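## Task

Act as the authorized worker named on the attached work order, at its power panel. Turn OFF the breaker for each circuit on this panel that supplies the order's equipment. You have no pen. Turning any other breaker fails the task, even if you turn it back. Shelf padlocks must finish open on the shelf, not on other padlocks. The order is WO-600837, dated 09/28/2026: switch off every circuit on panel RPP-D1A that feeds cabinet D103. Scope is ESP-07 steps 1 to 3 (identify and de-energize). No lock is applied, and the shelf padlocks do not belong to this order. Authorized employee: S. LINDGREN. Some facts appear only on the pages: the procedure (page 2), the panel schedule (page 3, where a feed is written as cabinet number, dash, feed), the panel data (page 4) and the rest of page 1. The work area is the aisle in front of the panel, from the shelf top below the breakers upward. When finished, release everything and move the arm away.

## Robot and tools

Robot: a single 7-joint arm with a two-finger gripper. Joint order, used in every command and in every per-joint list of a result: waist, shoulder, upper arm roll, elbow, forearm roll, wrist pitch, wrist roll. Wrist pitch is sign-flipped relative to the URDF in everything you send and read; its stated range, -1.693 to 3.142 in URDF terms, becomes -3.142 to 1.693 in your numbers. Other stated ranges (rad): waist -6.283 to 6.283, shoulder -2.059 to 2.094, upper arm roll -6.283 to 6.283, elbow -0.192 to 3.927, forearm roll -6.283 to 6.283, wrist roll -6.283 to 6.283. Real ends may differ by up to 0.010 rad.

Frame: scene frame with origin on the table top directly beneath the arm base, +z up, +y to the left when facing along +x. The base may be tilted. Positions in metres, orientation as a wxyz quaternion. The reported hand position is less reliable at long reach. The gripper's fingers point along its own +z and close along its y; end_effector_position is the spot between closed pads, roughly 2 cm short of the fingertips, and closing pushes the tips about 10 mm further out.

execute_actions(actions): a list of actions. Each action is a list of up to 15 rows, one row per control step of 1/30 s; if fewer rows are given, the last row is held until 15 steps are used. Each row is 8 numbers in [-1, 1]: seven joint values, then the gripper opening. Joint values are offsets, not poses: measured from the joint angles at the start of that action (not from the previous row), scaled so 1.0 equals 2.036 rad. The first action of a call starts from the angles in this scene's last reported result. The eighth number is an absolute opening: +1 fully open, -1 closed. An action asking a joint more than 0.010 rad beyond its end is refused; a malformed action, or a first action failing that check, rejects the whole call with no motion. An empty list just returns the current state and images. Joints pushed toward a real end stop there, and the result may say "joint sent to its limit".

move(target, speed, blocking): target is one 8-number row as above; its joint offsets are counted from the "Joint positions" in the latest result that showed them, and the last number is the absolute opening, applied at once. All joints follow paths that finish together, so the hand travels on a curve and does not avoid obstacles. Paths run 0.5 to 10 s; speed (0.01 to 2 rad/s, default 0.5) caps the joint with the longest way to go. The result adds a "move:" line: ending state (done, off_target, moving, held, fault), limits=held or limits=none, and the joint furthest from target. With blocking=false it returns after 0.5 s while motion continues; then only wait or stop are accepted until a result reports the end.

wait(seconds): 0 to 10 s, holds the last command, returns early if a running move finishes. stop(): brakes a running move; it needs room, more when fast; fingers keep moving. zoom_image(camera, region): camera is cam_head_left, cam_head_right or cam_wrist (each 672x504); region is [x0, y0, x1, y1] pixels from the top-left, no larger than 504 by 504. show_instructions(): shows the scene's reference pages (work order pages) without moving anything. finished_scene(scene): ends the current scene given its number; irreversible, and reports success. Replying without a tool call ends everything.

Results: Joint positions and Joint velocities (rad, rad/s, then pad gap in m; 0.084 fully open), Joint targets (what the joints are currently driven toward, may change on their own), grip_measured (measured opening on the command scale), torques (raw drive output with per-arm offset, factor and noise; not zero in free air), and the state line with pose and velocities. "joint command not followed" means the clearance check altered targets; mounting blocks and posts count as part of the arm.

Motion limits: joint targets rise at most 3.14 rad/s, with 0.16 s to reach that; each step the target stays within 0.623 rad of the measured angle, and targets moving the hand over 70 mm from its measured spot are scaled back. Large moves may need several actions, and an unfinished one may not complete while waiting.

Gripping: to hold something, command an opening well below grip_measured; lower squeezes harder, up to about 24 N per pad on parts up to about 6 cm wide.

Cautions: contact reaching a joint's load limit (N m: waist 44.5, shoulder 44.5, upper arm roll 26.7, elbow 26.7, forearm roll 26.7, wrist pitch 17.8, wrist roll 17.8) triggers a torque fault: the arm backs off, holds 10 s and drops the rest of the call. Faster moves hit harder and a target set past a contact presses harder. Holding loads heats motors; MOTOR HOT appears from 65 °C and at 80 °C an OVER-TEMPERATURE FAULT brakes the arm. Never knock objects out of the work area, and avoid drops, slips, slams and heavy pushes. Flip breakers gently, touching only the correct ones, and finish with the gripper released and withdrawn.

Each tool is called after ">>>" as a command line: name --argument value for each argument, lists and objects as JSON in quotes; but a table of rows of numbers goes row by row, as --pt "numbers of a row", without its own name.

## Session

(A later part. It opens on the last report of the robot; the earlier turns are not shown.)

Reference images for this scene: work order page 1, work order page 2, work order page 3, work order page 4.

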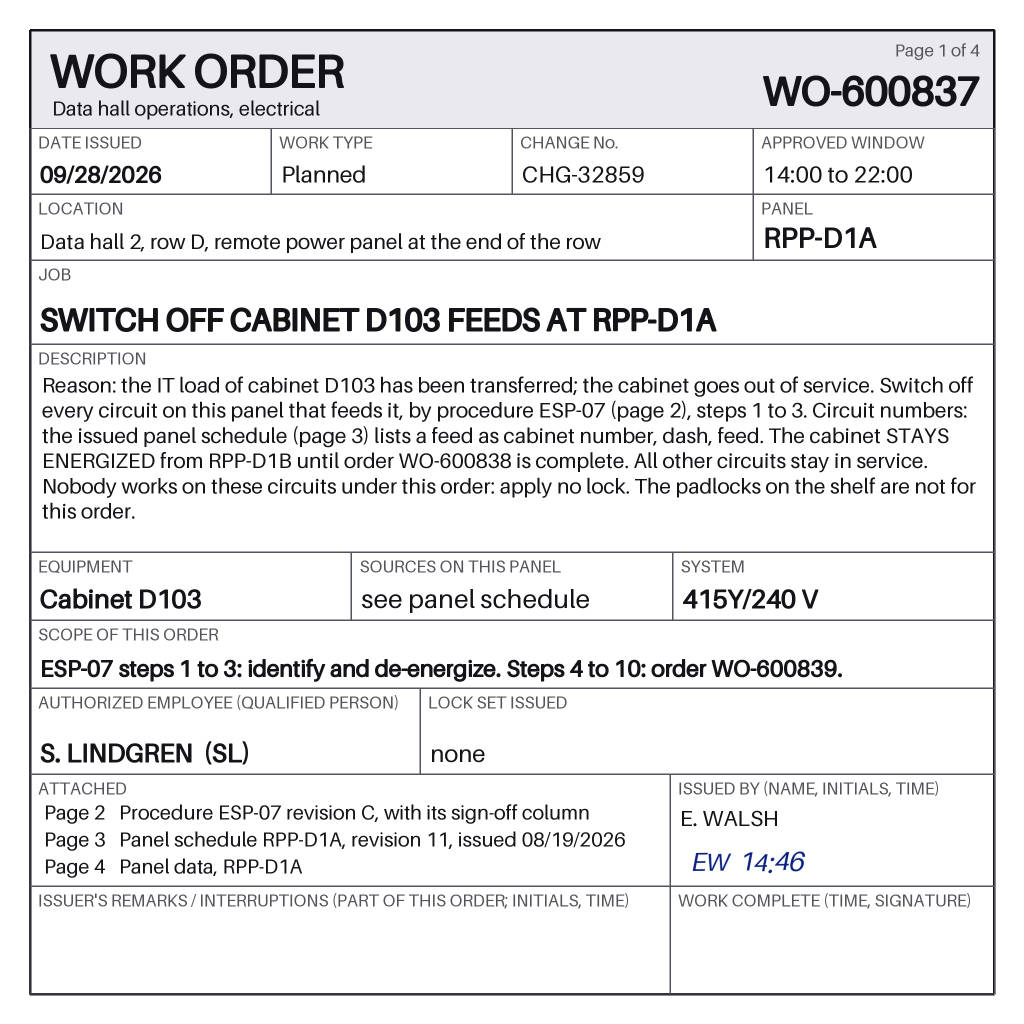

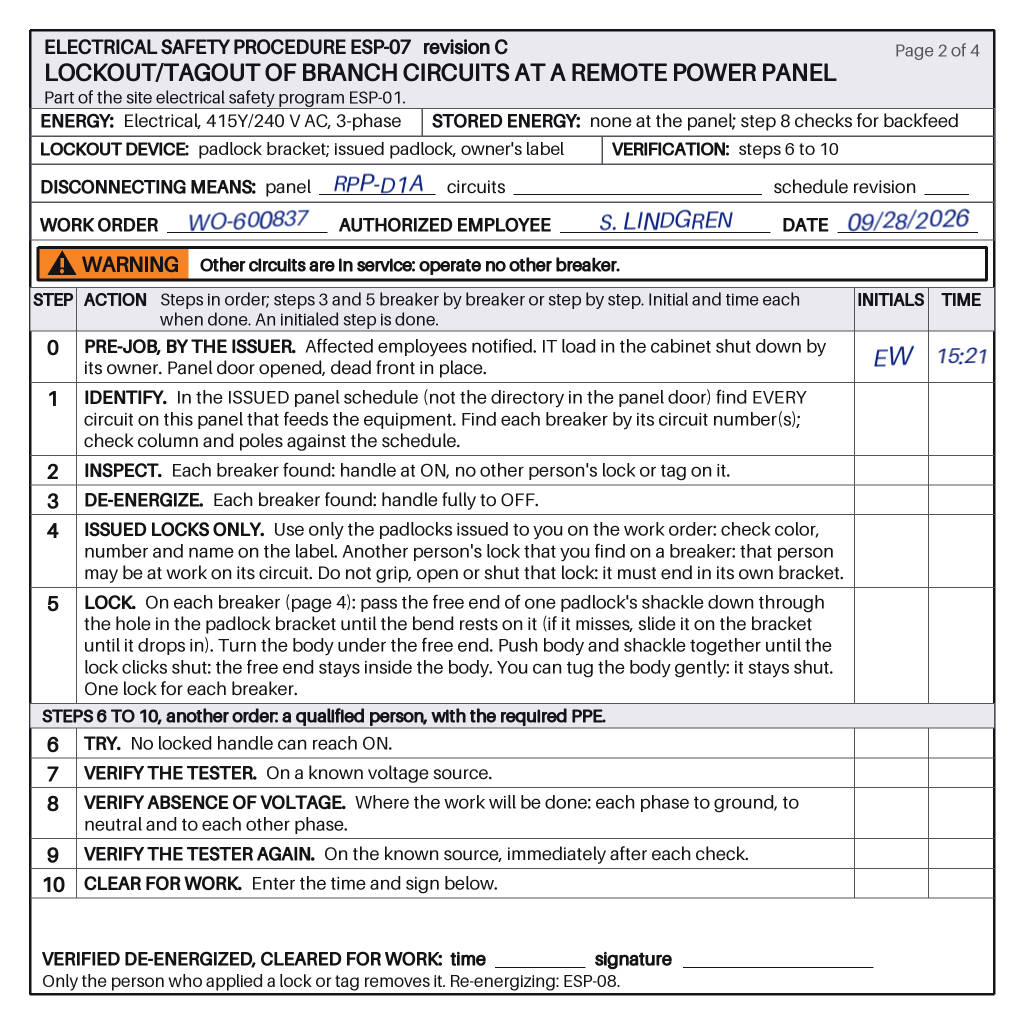

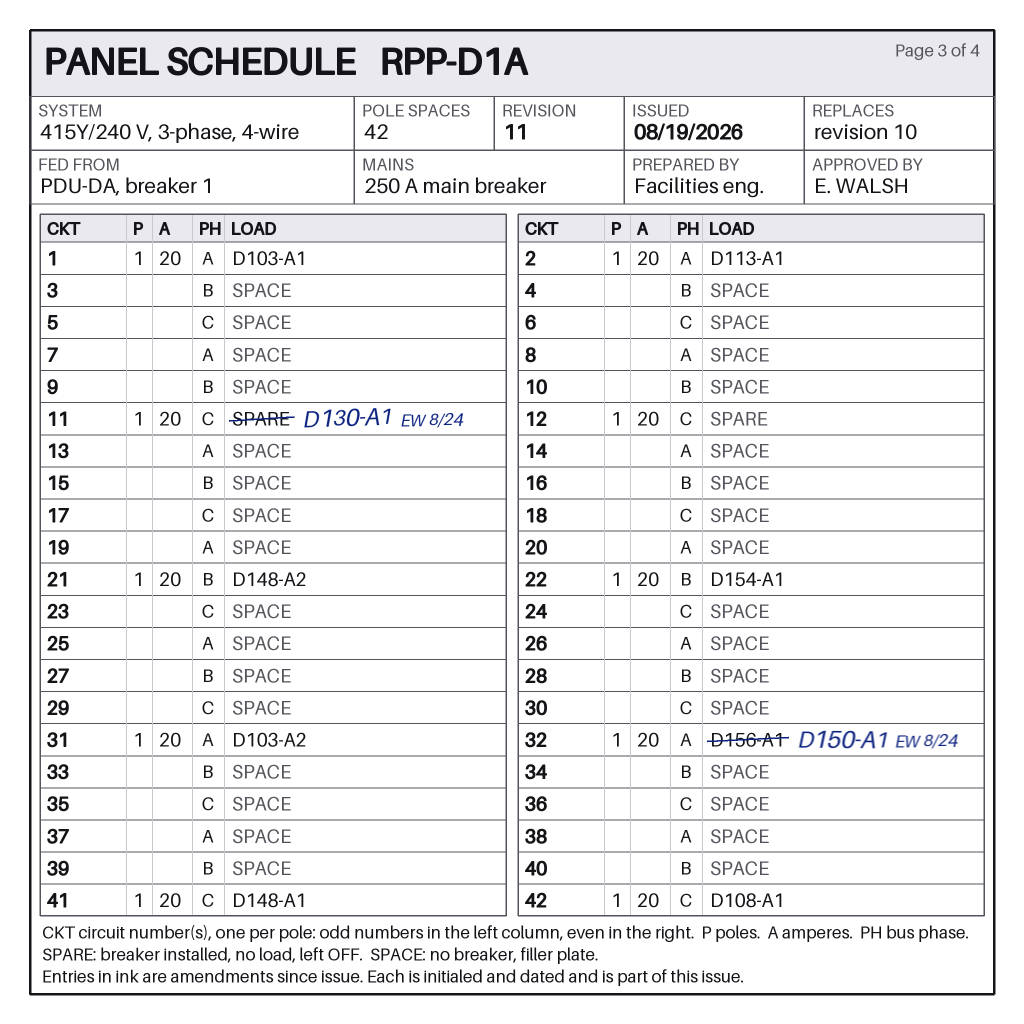

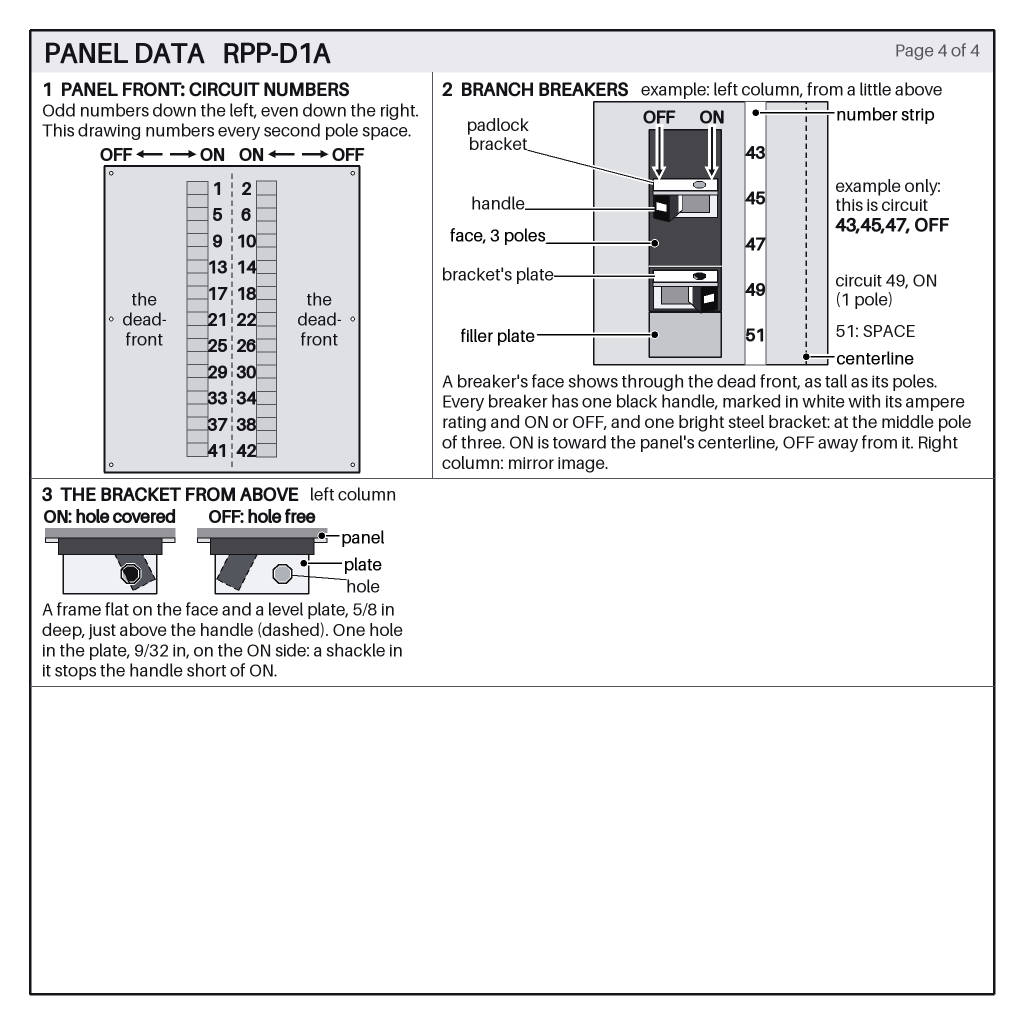

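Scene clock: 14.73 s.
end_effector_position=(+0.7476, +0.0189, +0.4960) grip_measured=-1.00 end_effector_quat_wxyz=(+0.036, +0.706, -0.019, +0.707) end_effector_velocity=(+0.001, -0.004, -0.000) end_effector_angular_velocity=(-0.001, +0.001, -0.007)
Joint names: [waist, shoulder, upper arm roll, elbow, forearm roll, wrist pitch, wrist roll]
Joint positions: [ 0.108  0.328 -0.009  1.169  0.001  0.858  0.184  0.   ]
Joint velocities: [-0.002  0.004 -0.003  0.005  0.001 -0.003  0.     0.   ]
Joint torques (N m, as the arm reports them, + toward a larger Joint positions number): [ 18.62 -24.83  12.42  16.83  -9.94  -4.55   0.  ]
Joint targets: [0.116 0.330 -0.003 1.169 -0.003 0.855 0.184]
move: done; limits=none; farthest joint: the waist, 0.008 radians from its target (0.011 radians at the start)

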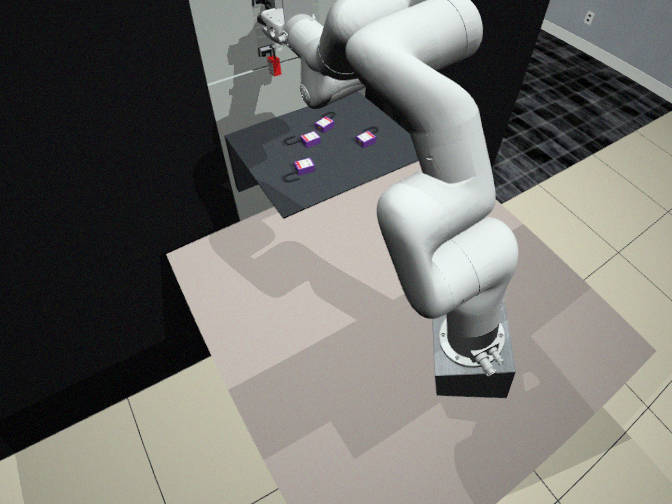

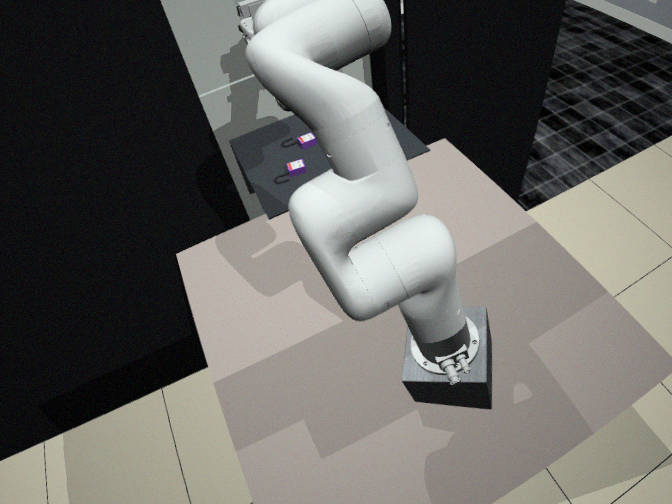

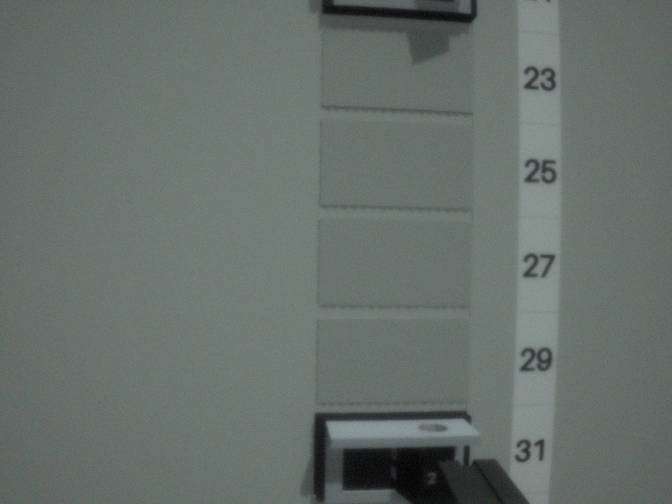

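The handle is moving.

>>> move --target '[0.008,-0.001,0.003,-0.001,-0.002,0,0,-1]' --speed 0.016

Scene clock: 16.10 s.
end_effector_position=(+0.7482, +0.0379, +0.4947) grip_measured=-1.00 end_effector_quat_wxyz=(+0.024, +0.706, -0.009, +0.707) end_effector_velocity=(-0.000, -0.002, -0.001) end_effector_angular_velocity=(-0.001, +0.002, -0.004)
Joint names: [waist, shoulder, upper arm roll, elbow, forearm roll, wrist pitch, wrist roll]
Joint positions: [ 0.126  0.326 -0.001  1.169 -0.004  0.862  0.184  0.   ]
Joint velocities: [-0.    -0.    -0.003 -0.002  0.001 -0.001  0.     0.   ]
Joint torques (N m, as the arm reports them, + toward a larger Joint positions number): [-14.57 -20.92  -9.95  12.4    5.23  -5.21   0.36]
Joint targets: [0.124 0.326 -0.003 1.167 -0.003 0.858 0.184]
move: done; limits=none; farthest joint: the wrist pitch, 0.004 radians from its target (0.001 radians at the start)

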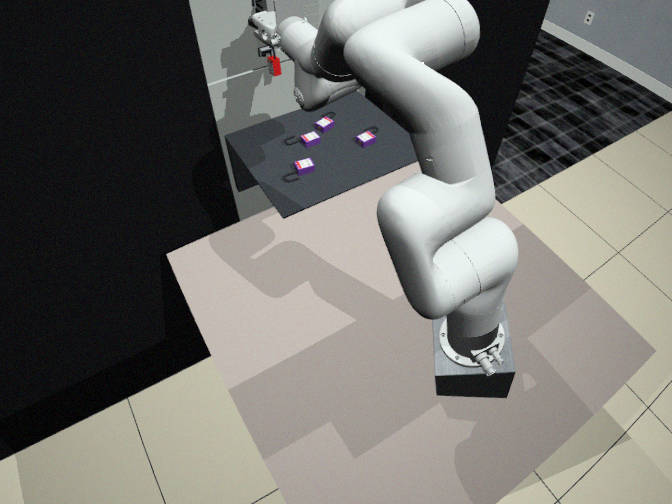

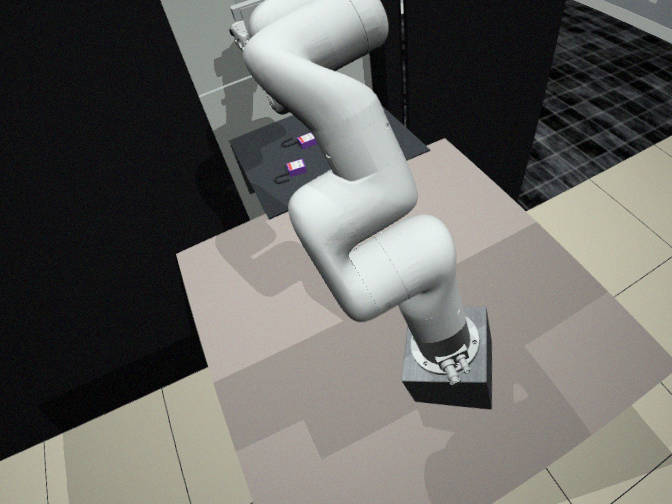

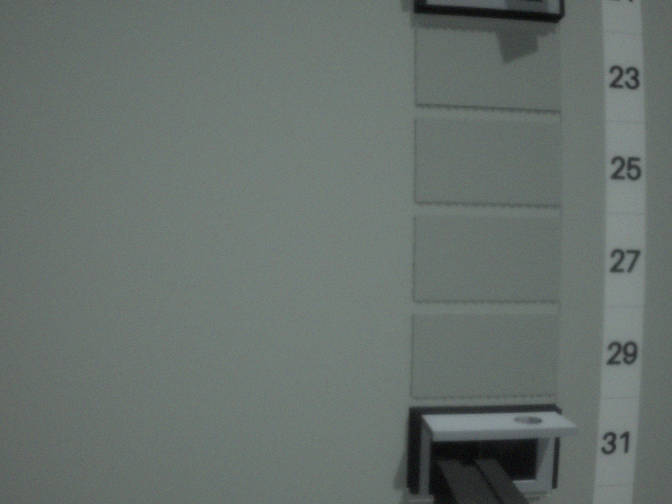

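>>> move --target '[0,-0.12,0,-0.16,0,0.045,0,-1]' --speed 0.3

Scene clock: 17.83 s.
end_effector_position=(+0.6666, +0.0451, +0.5102) grip_measured=-1.00 end_effector_quat_wxyz=(+0.024, +0.703, -0.008, +0.711) end_effector_velocity=(-0.001, +0.001, -0.000) end_effector_angular_velocity=(+0.000, -0.000, +0.001)
Joint names: [waist, shoulder, upper arm roll, elbow, forearm roll, wrist pitch, wrist roll]
Joint positions: [ 0.126  0.082 -0.001  0.843 -0.004  0.954  0.184  0.   ]
Joint velocities: [ 0.001 -0.002  0.    -0.003 -0.     0.001  0.     0.   ]
Joint torques (N m, as the arm reports them, + toward a larger Joint positions number): [ -3.94 -29.61  -3.62  11.59   0.82   2.69   0.09]
Joint targets: [0.126 0.082 -0.001 0.843 -0.004 0.954 0.184]
move: done; limits=none; farthest joint: the waist, 0.000 radians from its target (0.000 radians at the start)

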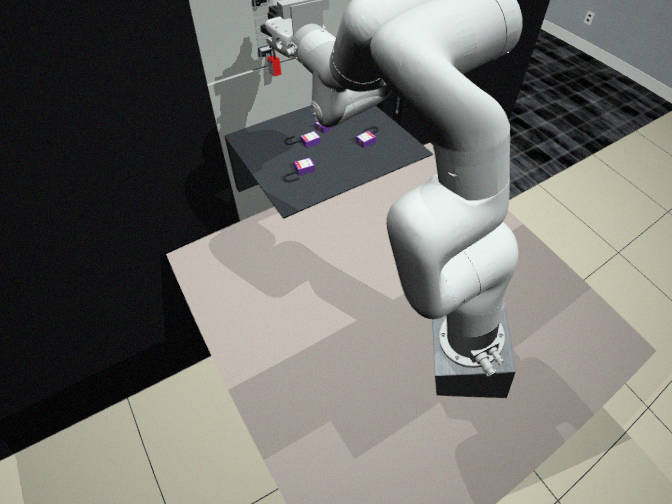

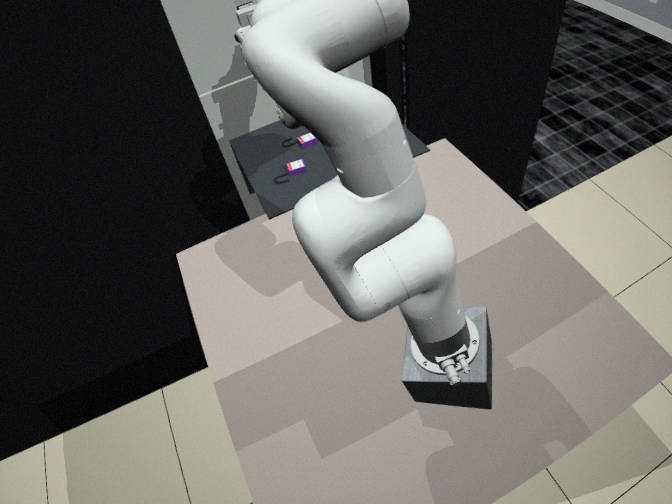

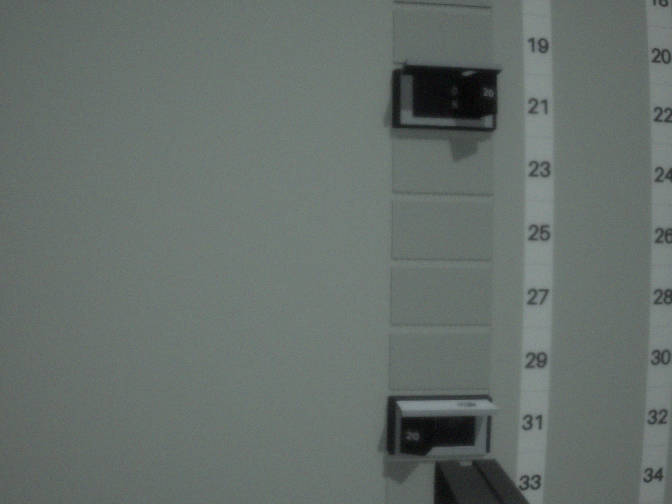

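>>> move --target '[-0.06,-0.148,0,0.175,0,-0.321,0,-1]' --speed 0.8

>>> move --target '[-0.024,0.102,0,0.293,0,-0.201,0.022,-1]' --speed 0.6

Scene clock: 23.03 s.
end_effector_position=(+0.6606, +0.0230, +0.7517) grip_measured=-1.00 end_effector_quat_wxyz=(+0.073, +0.691, -0.044, +0.718) end_effector_velocity=(-0.001, -0.000, +0.002) end_effector_angular_velocity=(-0.001, -0.003, -0.001)
Joint names: [waist, shoulder, upper arm roll, elbow, forearm roll, wrist pitch, wrist roll]
Joint positions: [ 0.004 -0.219 -0.001  1.199 -0.004  0.3    0.184  0.   ]
Joint velocities: [-0.001 -0.003 -0.     0.002  0.    -0.002 -0.     0.   ]
Joint torques (N m, as the arm reports them, + toward a larger Joint positions number): [ -3.57 -24.2   -3.98  13.79   0.99   2.7    0.22]
Joint targets: [0.004 -0.219 -0.001 1.200 -0.004 0.300 0.184]
move: done; limits=none; farthest joint: the waist, 0.000 radians from its target (0.122 radians at the start)

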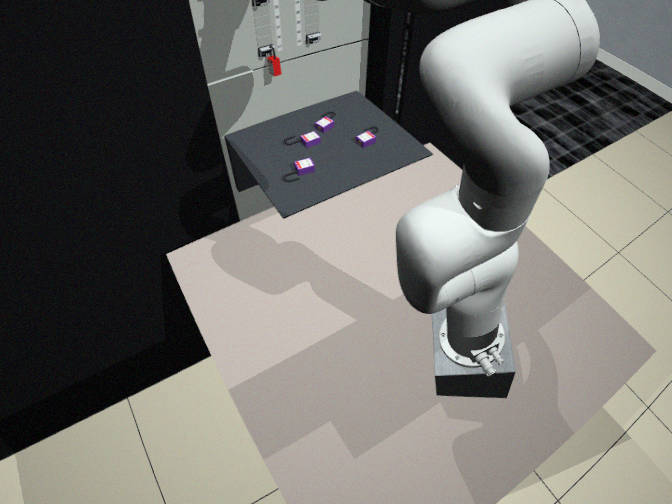

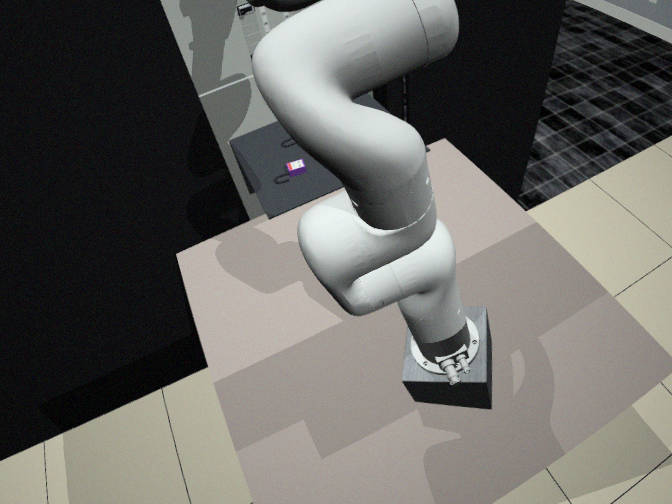

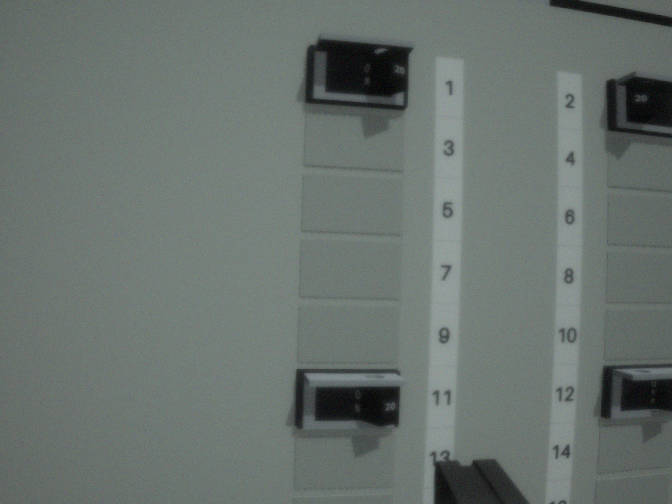

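Scene clock: 24.70 s.
end_effector_position=(+0.6999, +0.0125, +0.8739) grip_measured=-1.00 end_effector_quat_wxyz=(+0.077, +0.692, -0.076, +0.714) end_effector_velocity=(+0.000, +0.001, +0.000) end_effector_angular_velocity=(-0.000, -0.001, +0.001)
Joint names: [waist, shoulder, upper arm roll, elbow, forearm roll, wrist pitch, wrist roll]
Joint positions: [-0.045 -0.011 -0.001  1.795 -0.004 -0.109  0.228  0.   ]
Joint velocities: [ 0.001  0.001 -0.     0.003 -0.    -0.     0.     0.   ]
Joint torques (N m, as the arm reports them, + toward a larger Joint positions number): [ -4.28 -28.31  -3.63  12.9    0.53   2.68   0.28]
Joint targets: [-0.045 -0.011 -0.001 1.796 -0.004 -0.109 0.228]
move: done; limits=none; farthest joint: the wrist pitch, 0.001 radians from its target (0.410 radians at the start)

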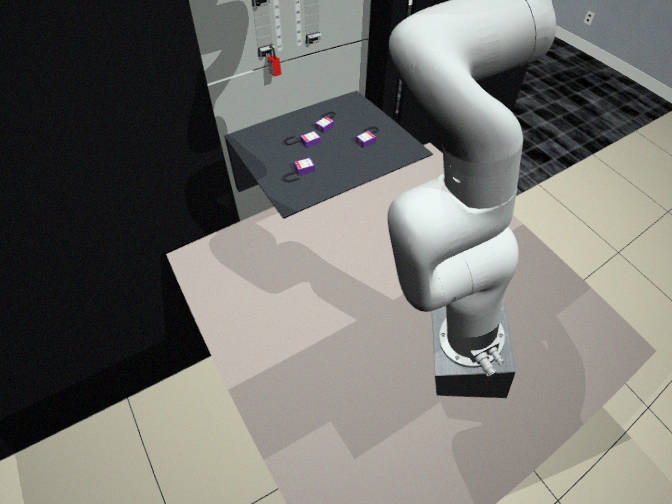

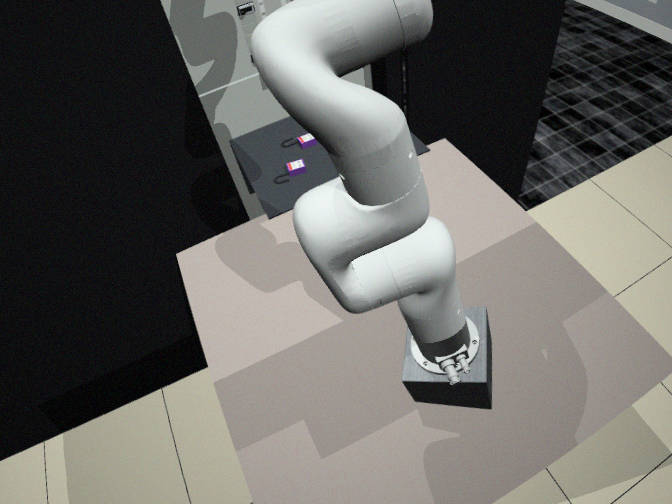

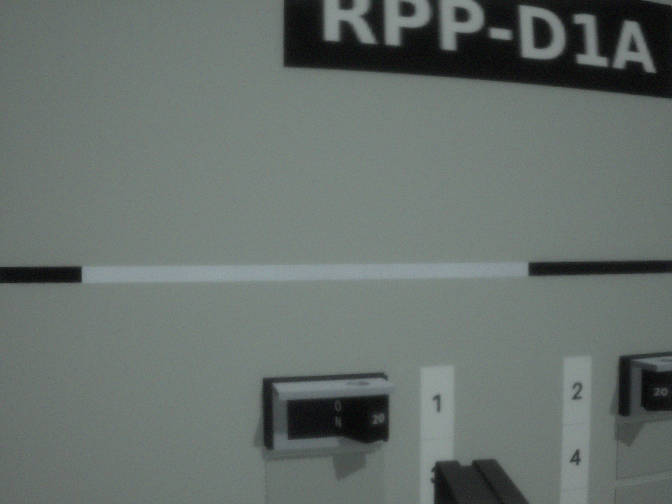

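>>> move --target '[0,0.111,0,0.153,0,-0.0415,-0.015,-1]' --speed 0.25

Scene clock: 26.73 s.
end_effector_position=(+0.7492, +0.0020, +0.8772) grip_measured=-1.00 end_effector_quat_wxyz=(+0.088, +0.692, -0.066, +0.713) end_effector_velocity=(+0.002, +0.000, -0.002) end_effector_angular_velocity=(+0.001, +0.004, +0.001)
Joint names: [waist, shoulder, upper arm roll, elbow, forearm roll, wrist pitch, wrist roll]
Joint positions: [-0.045  0.214 -0.001  2.106 -0.004 -0.193  0.198  0.   ]
Joint velocities: [ 0.002  0.003  0.     0.001 -0.    -0.002 -0.     0.   ]
Joint torques (N m, as the arm reports them, + toward a larger Joint positions number): [ -5.42 -34.25  -3.25  12.5    0.83   2.64   0.21]
Joint targets: [-0.045 0.215 -0.001 2.107 -0.004 -0.193 0.198]
move: done; limits=none; farthest joint: the shoulder, 0.001 radians from its target (0.226 radians at the start)

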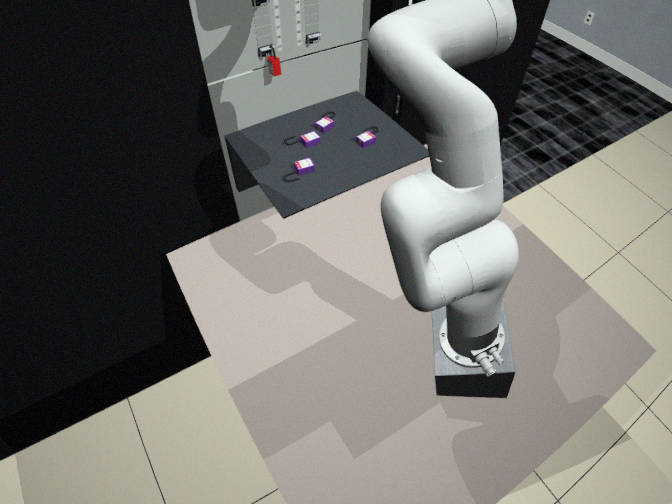

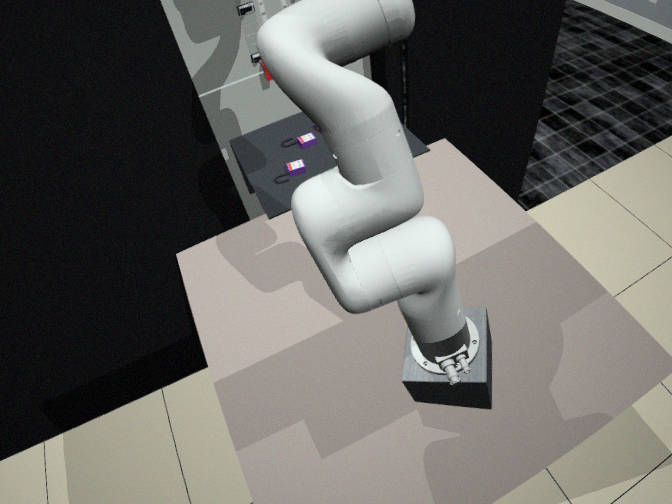

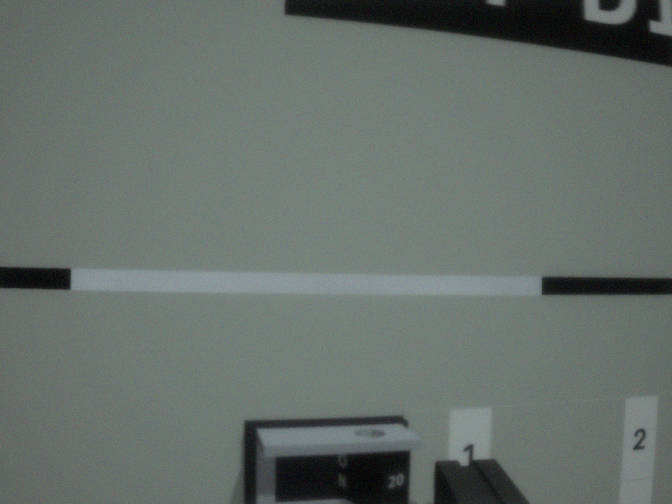

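>>> move --target '[0.003,-0.01,0,-0.015,0,0.002,0,-1]' --speed 0.06

>>> move --target '[0.013,-0.005,0,-0.007,0,0.003,0,-1]' --speed 0.025

Scene clock: 27.80 s.
end_effector_position=(+0.7468, +0.0061, +0.8744) grip_measured=-1.00 end_effector_quat_wxyz=(+0.086, +0.695, -0.065, +0.711) end_effector_velocity=(+0.000, +0.001, -0.001) end_effector_angular_velocity=(+0.000, +0.001, +0.002)
Joint names: [waist, shoulder, upper arm roll, elbow, forearm roll, wrist pitch, wrist roll]
Joint positions: [-0.039  0.194 -0.001  2.076 -0.004 -0.189  0.198  0.   ]
Joint velocities: [ 0.002 -0.001  0.    -0.002  0.     0.001 -0.     0.   ]
Joint torques (N m, as the arm reports them, + toward a larger Joint positions number): [ -5.02 -33.9   -3.29  12.68   0.65   2.69   0.16]
Joint targets: [-0.039 0.194 -0.001 2.076 -0.004 -0.189 0.198]
move: done; limits=none; farthest joint: the elbow, 0.001 radians from its target (0.031 radians at the start)

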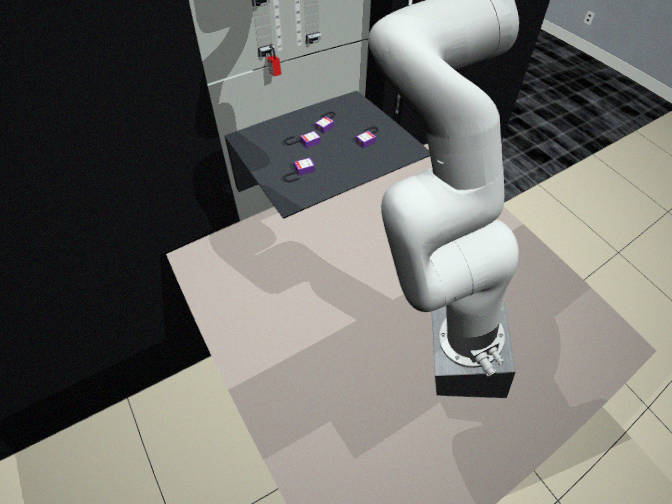

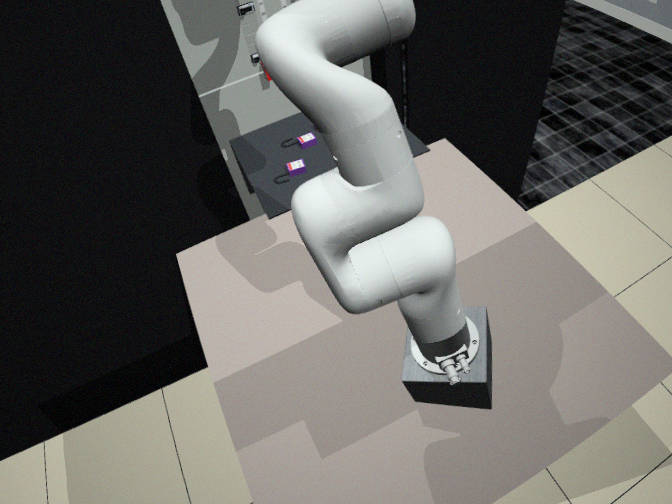

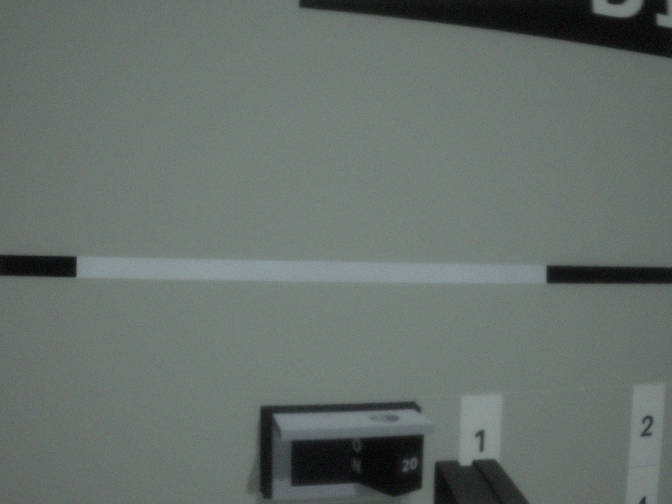

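Scene clock: 29.23 s.
end_effector_position=(+0.7466, +0.0216, +0.8730) grip_measured=-1.00 end_effector_quat_wxyz=(+0.077, +0.696, -0.057, +0.711) end_effector_velocity=(+0.000, +0.005, -0.000) end_effector_angular_velocity=(+0.001, -0.000, +0.009)
Joint names: [waist, shoulder, upper arm roll, elbow, forearm roll, wrist pitch, wrist roll]
Joint positions: [-0.014  0.182 -0.003  2.062 -0.004 -0.183  0.198  0.   ]
Joint velocities: [ 0.004 -0.001  0.005 -0.    -0.     0.001 -0.     0.   ]
Joint torques (N m, as the arm reports them, + toward a larger Joint positions number): [ 14.   -20.16   8.68  12.58  -0.5    3.6    0.1 ]
Joint targets: [-0.012 0.184 -0.001 2.062 -0.004 -0.183 0.198]
move: done; limits=none; farthest joint: the shoulder, 0.002 radians from its target (0.010 radians at the start)

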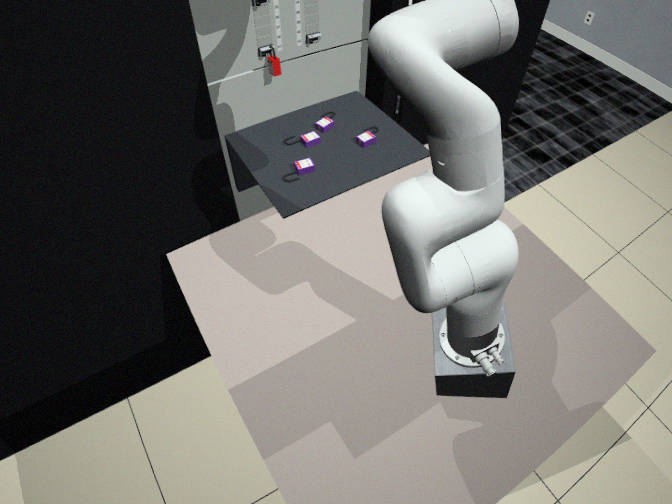

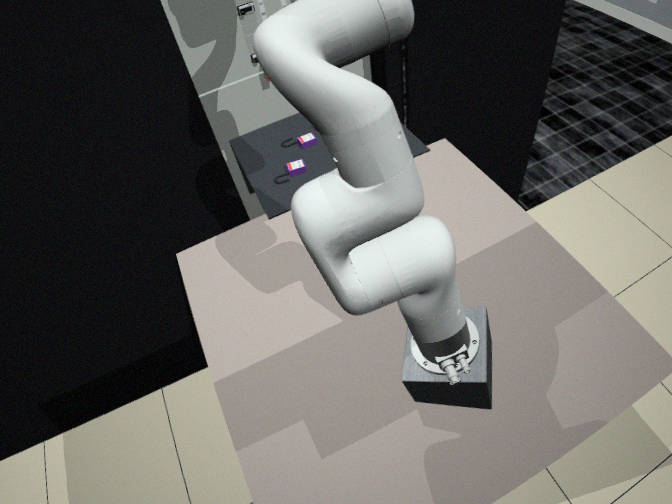

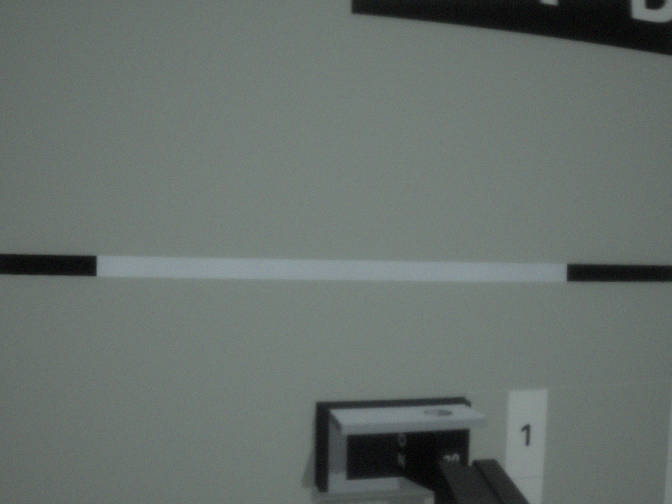

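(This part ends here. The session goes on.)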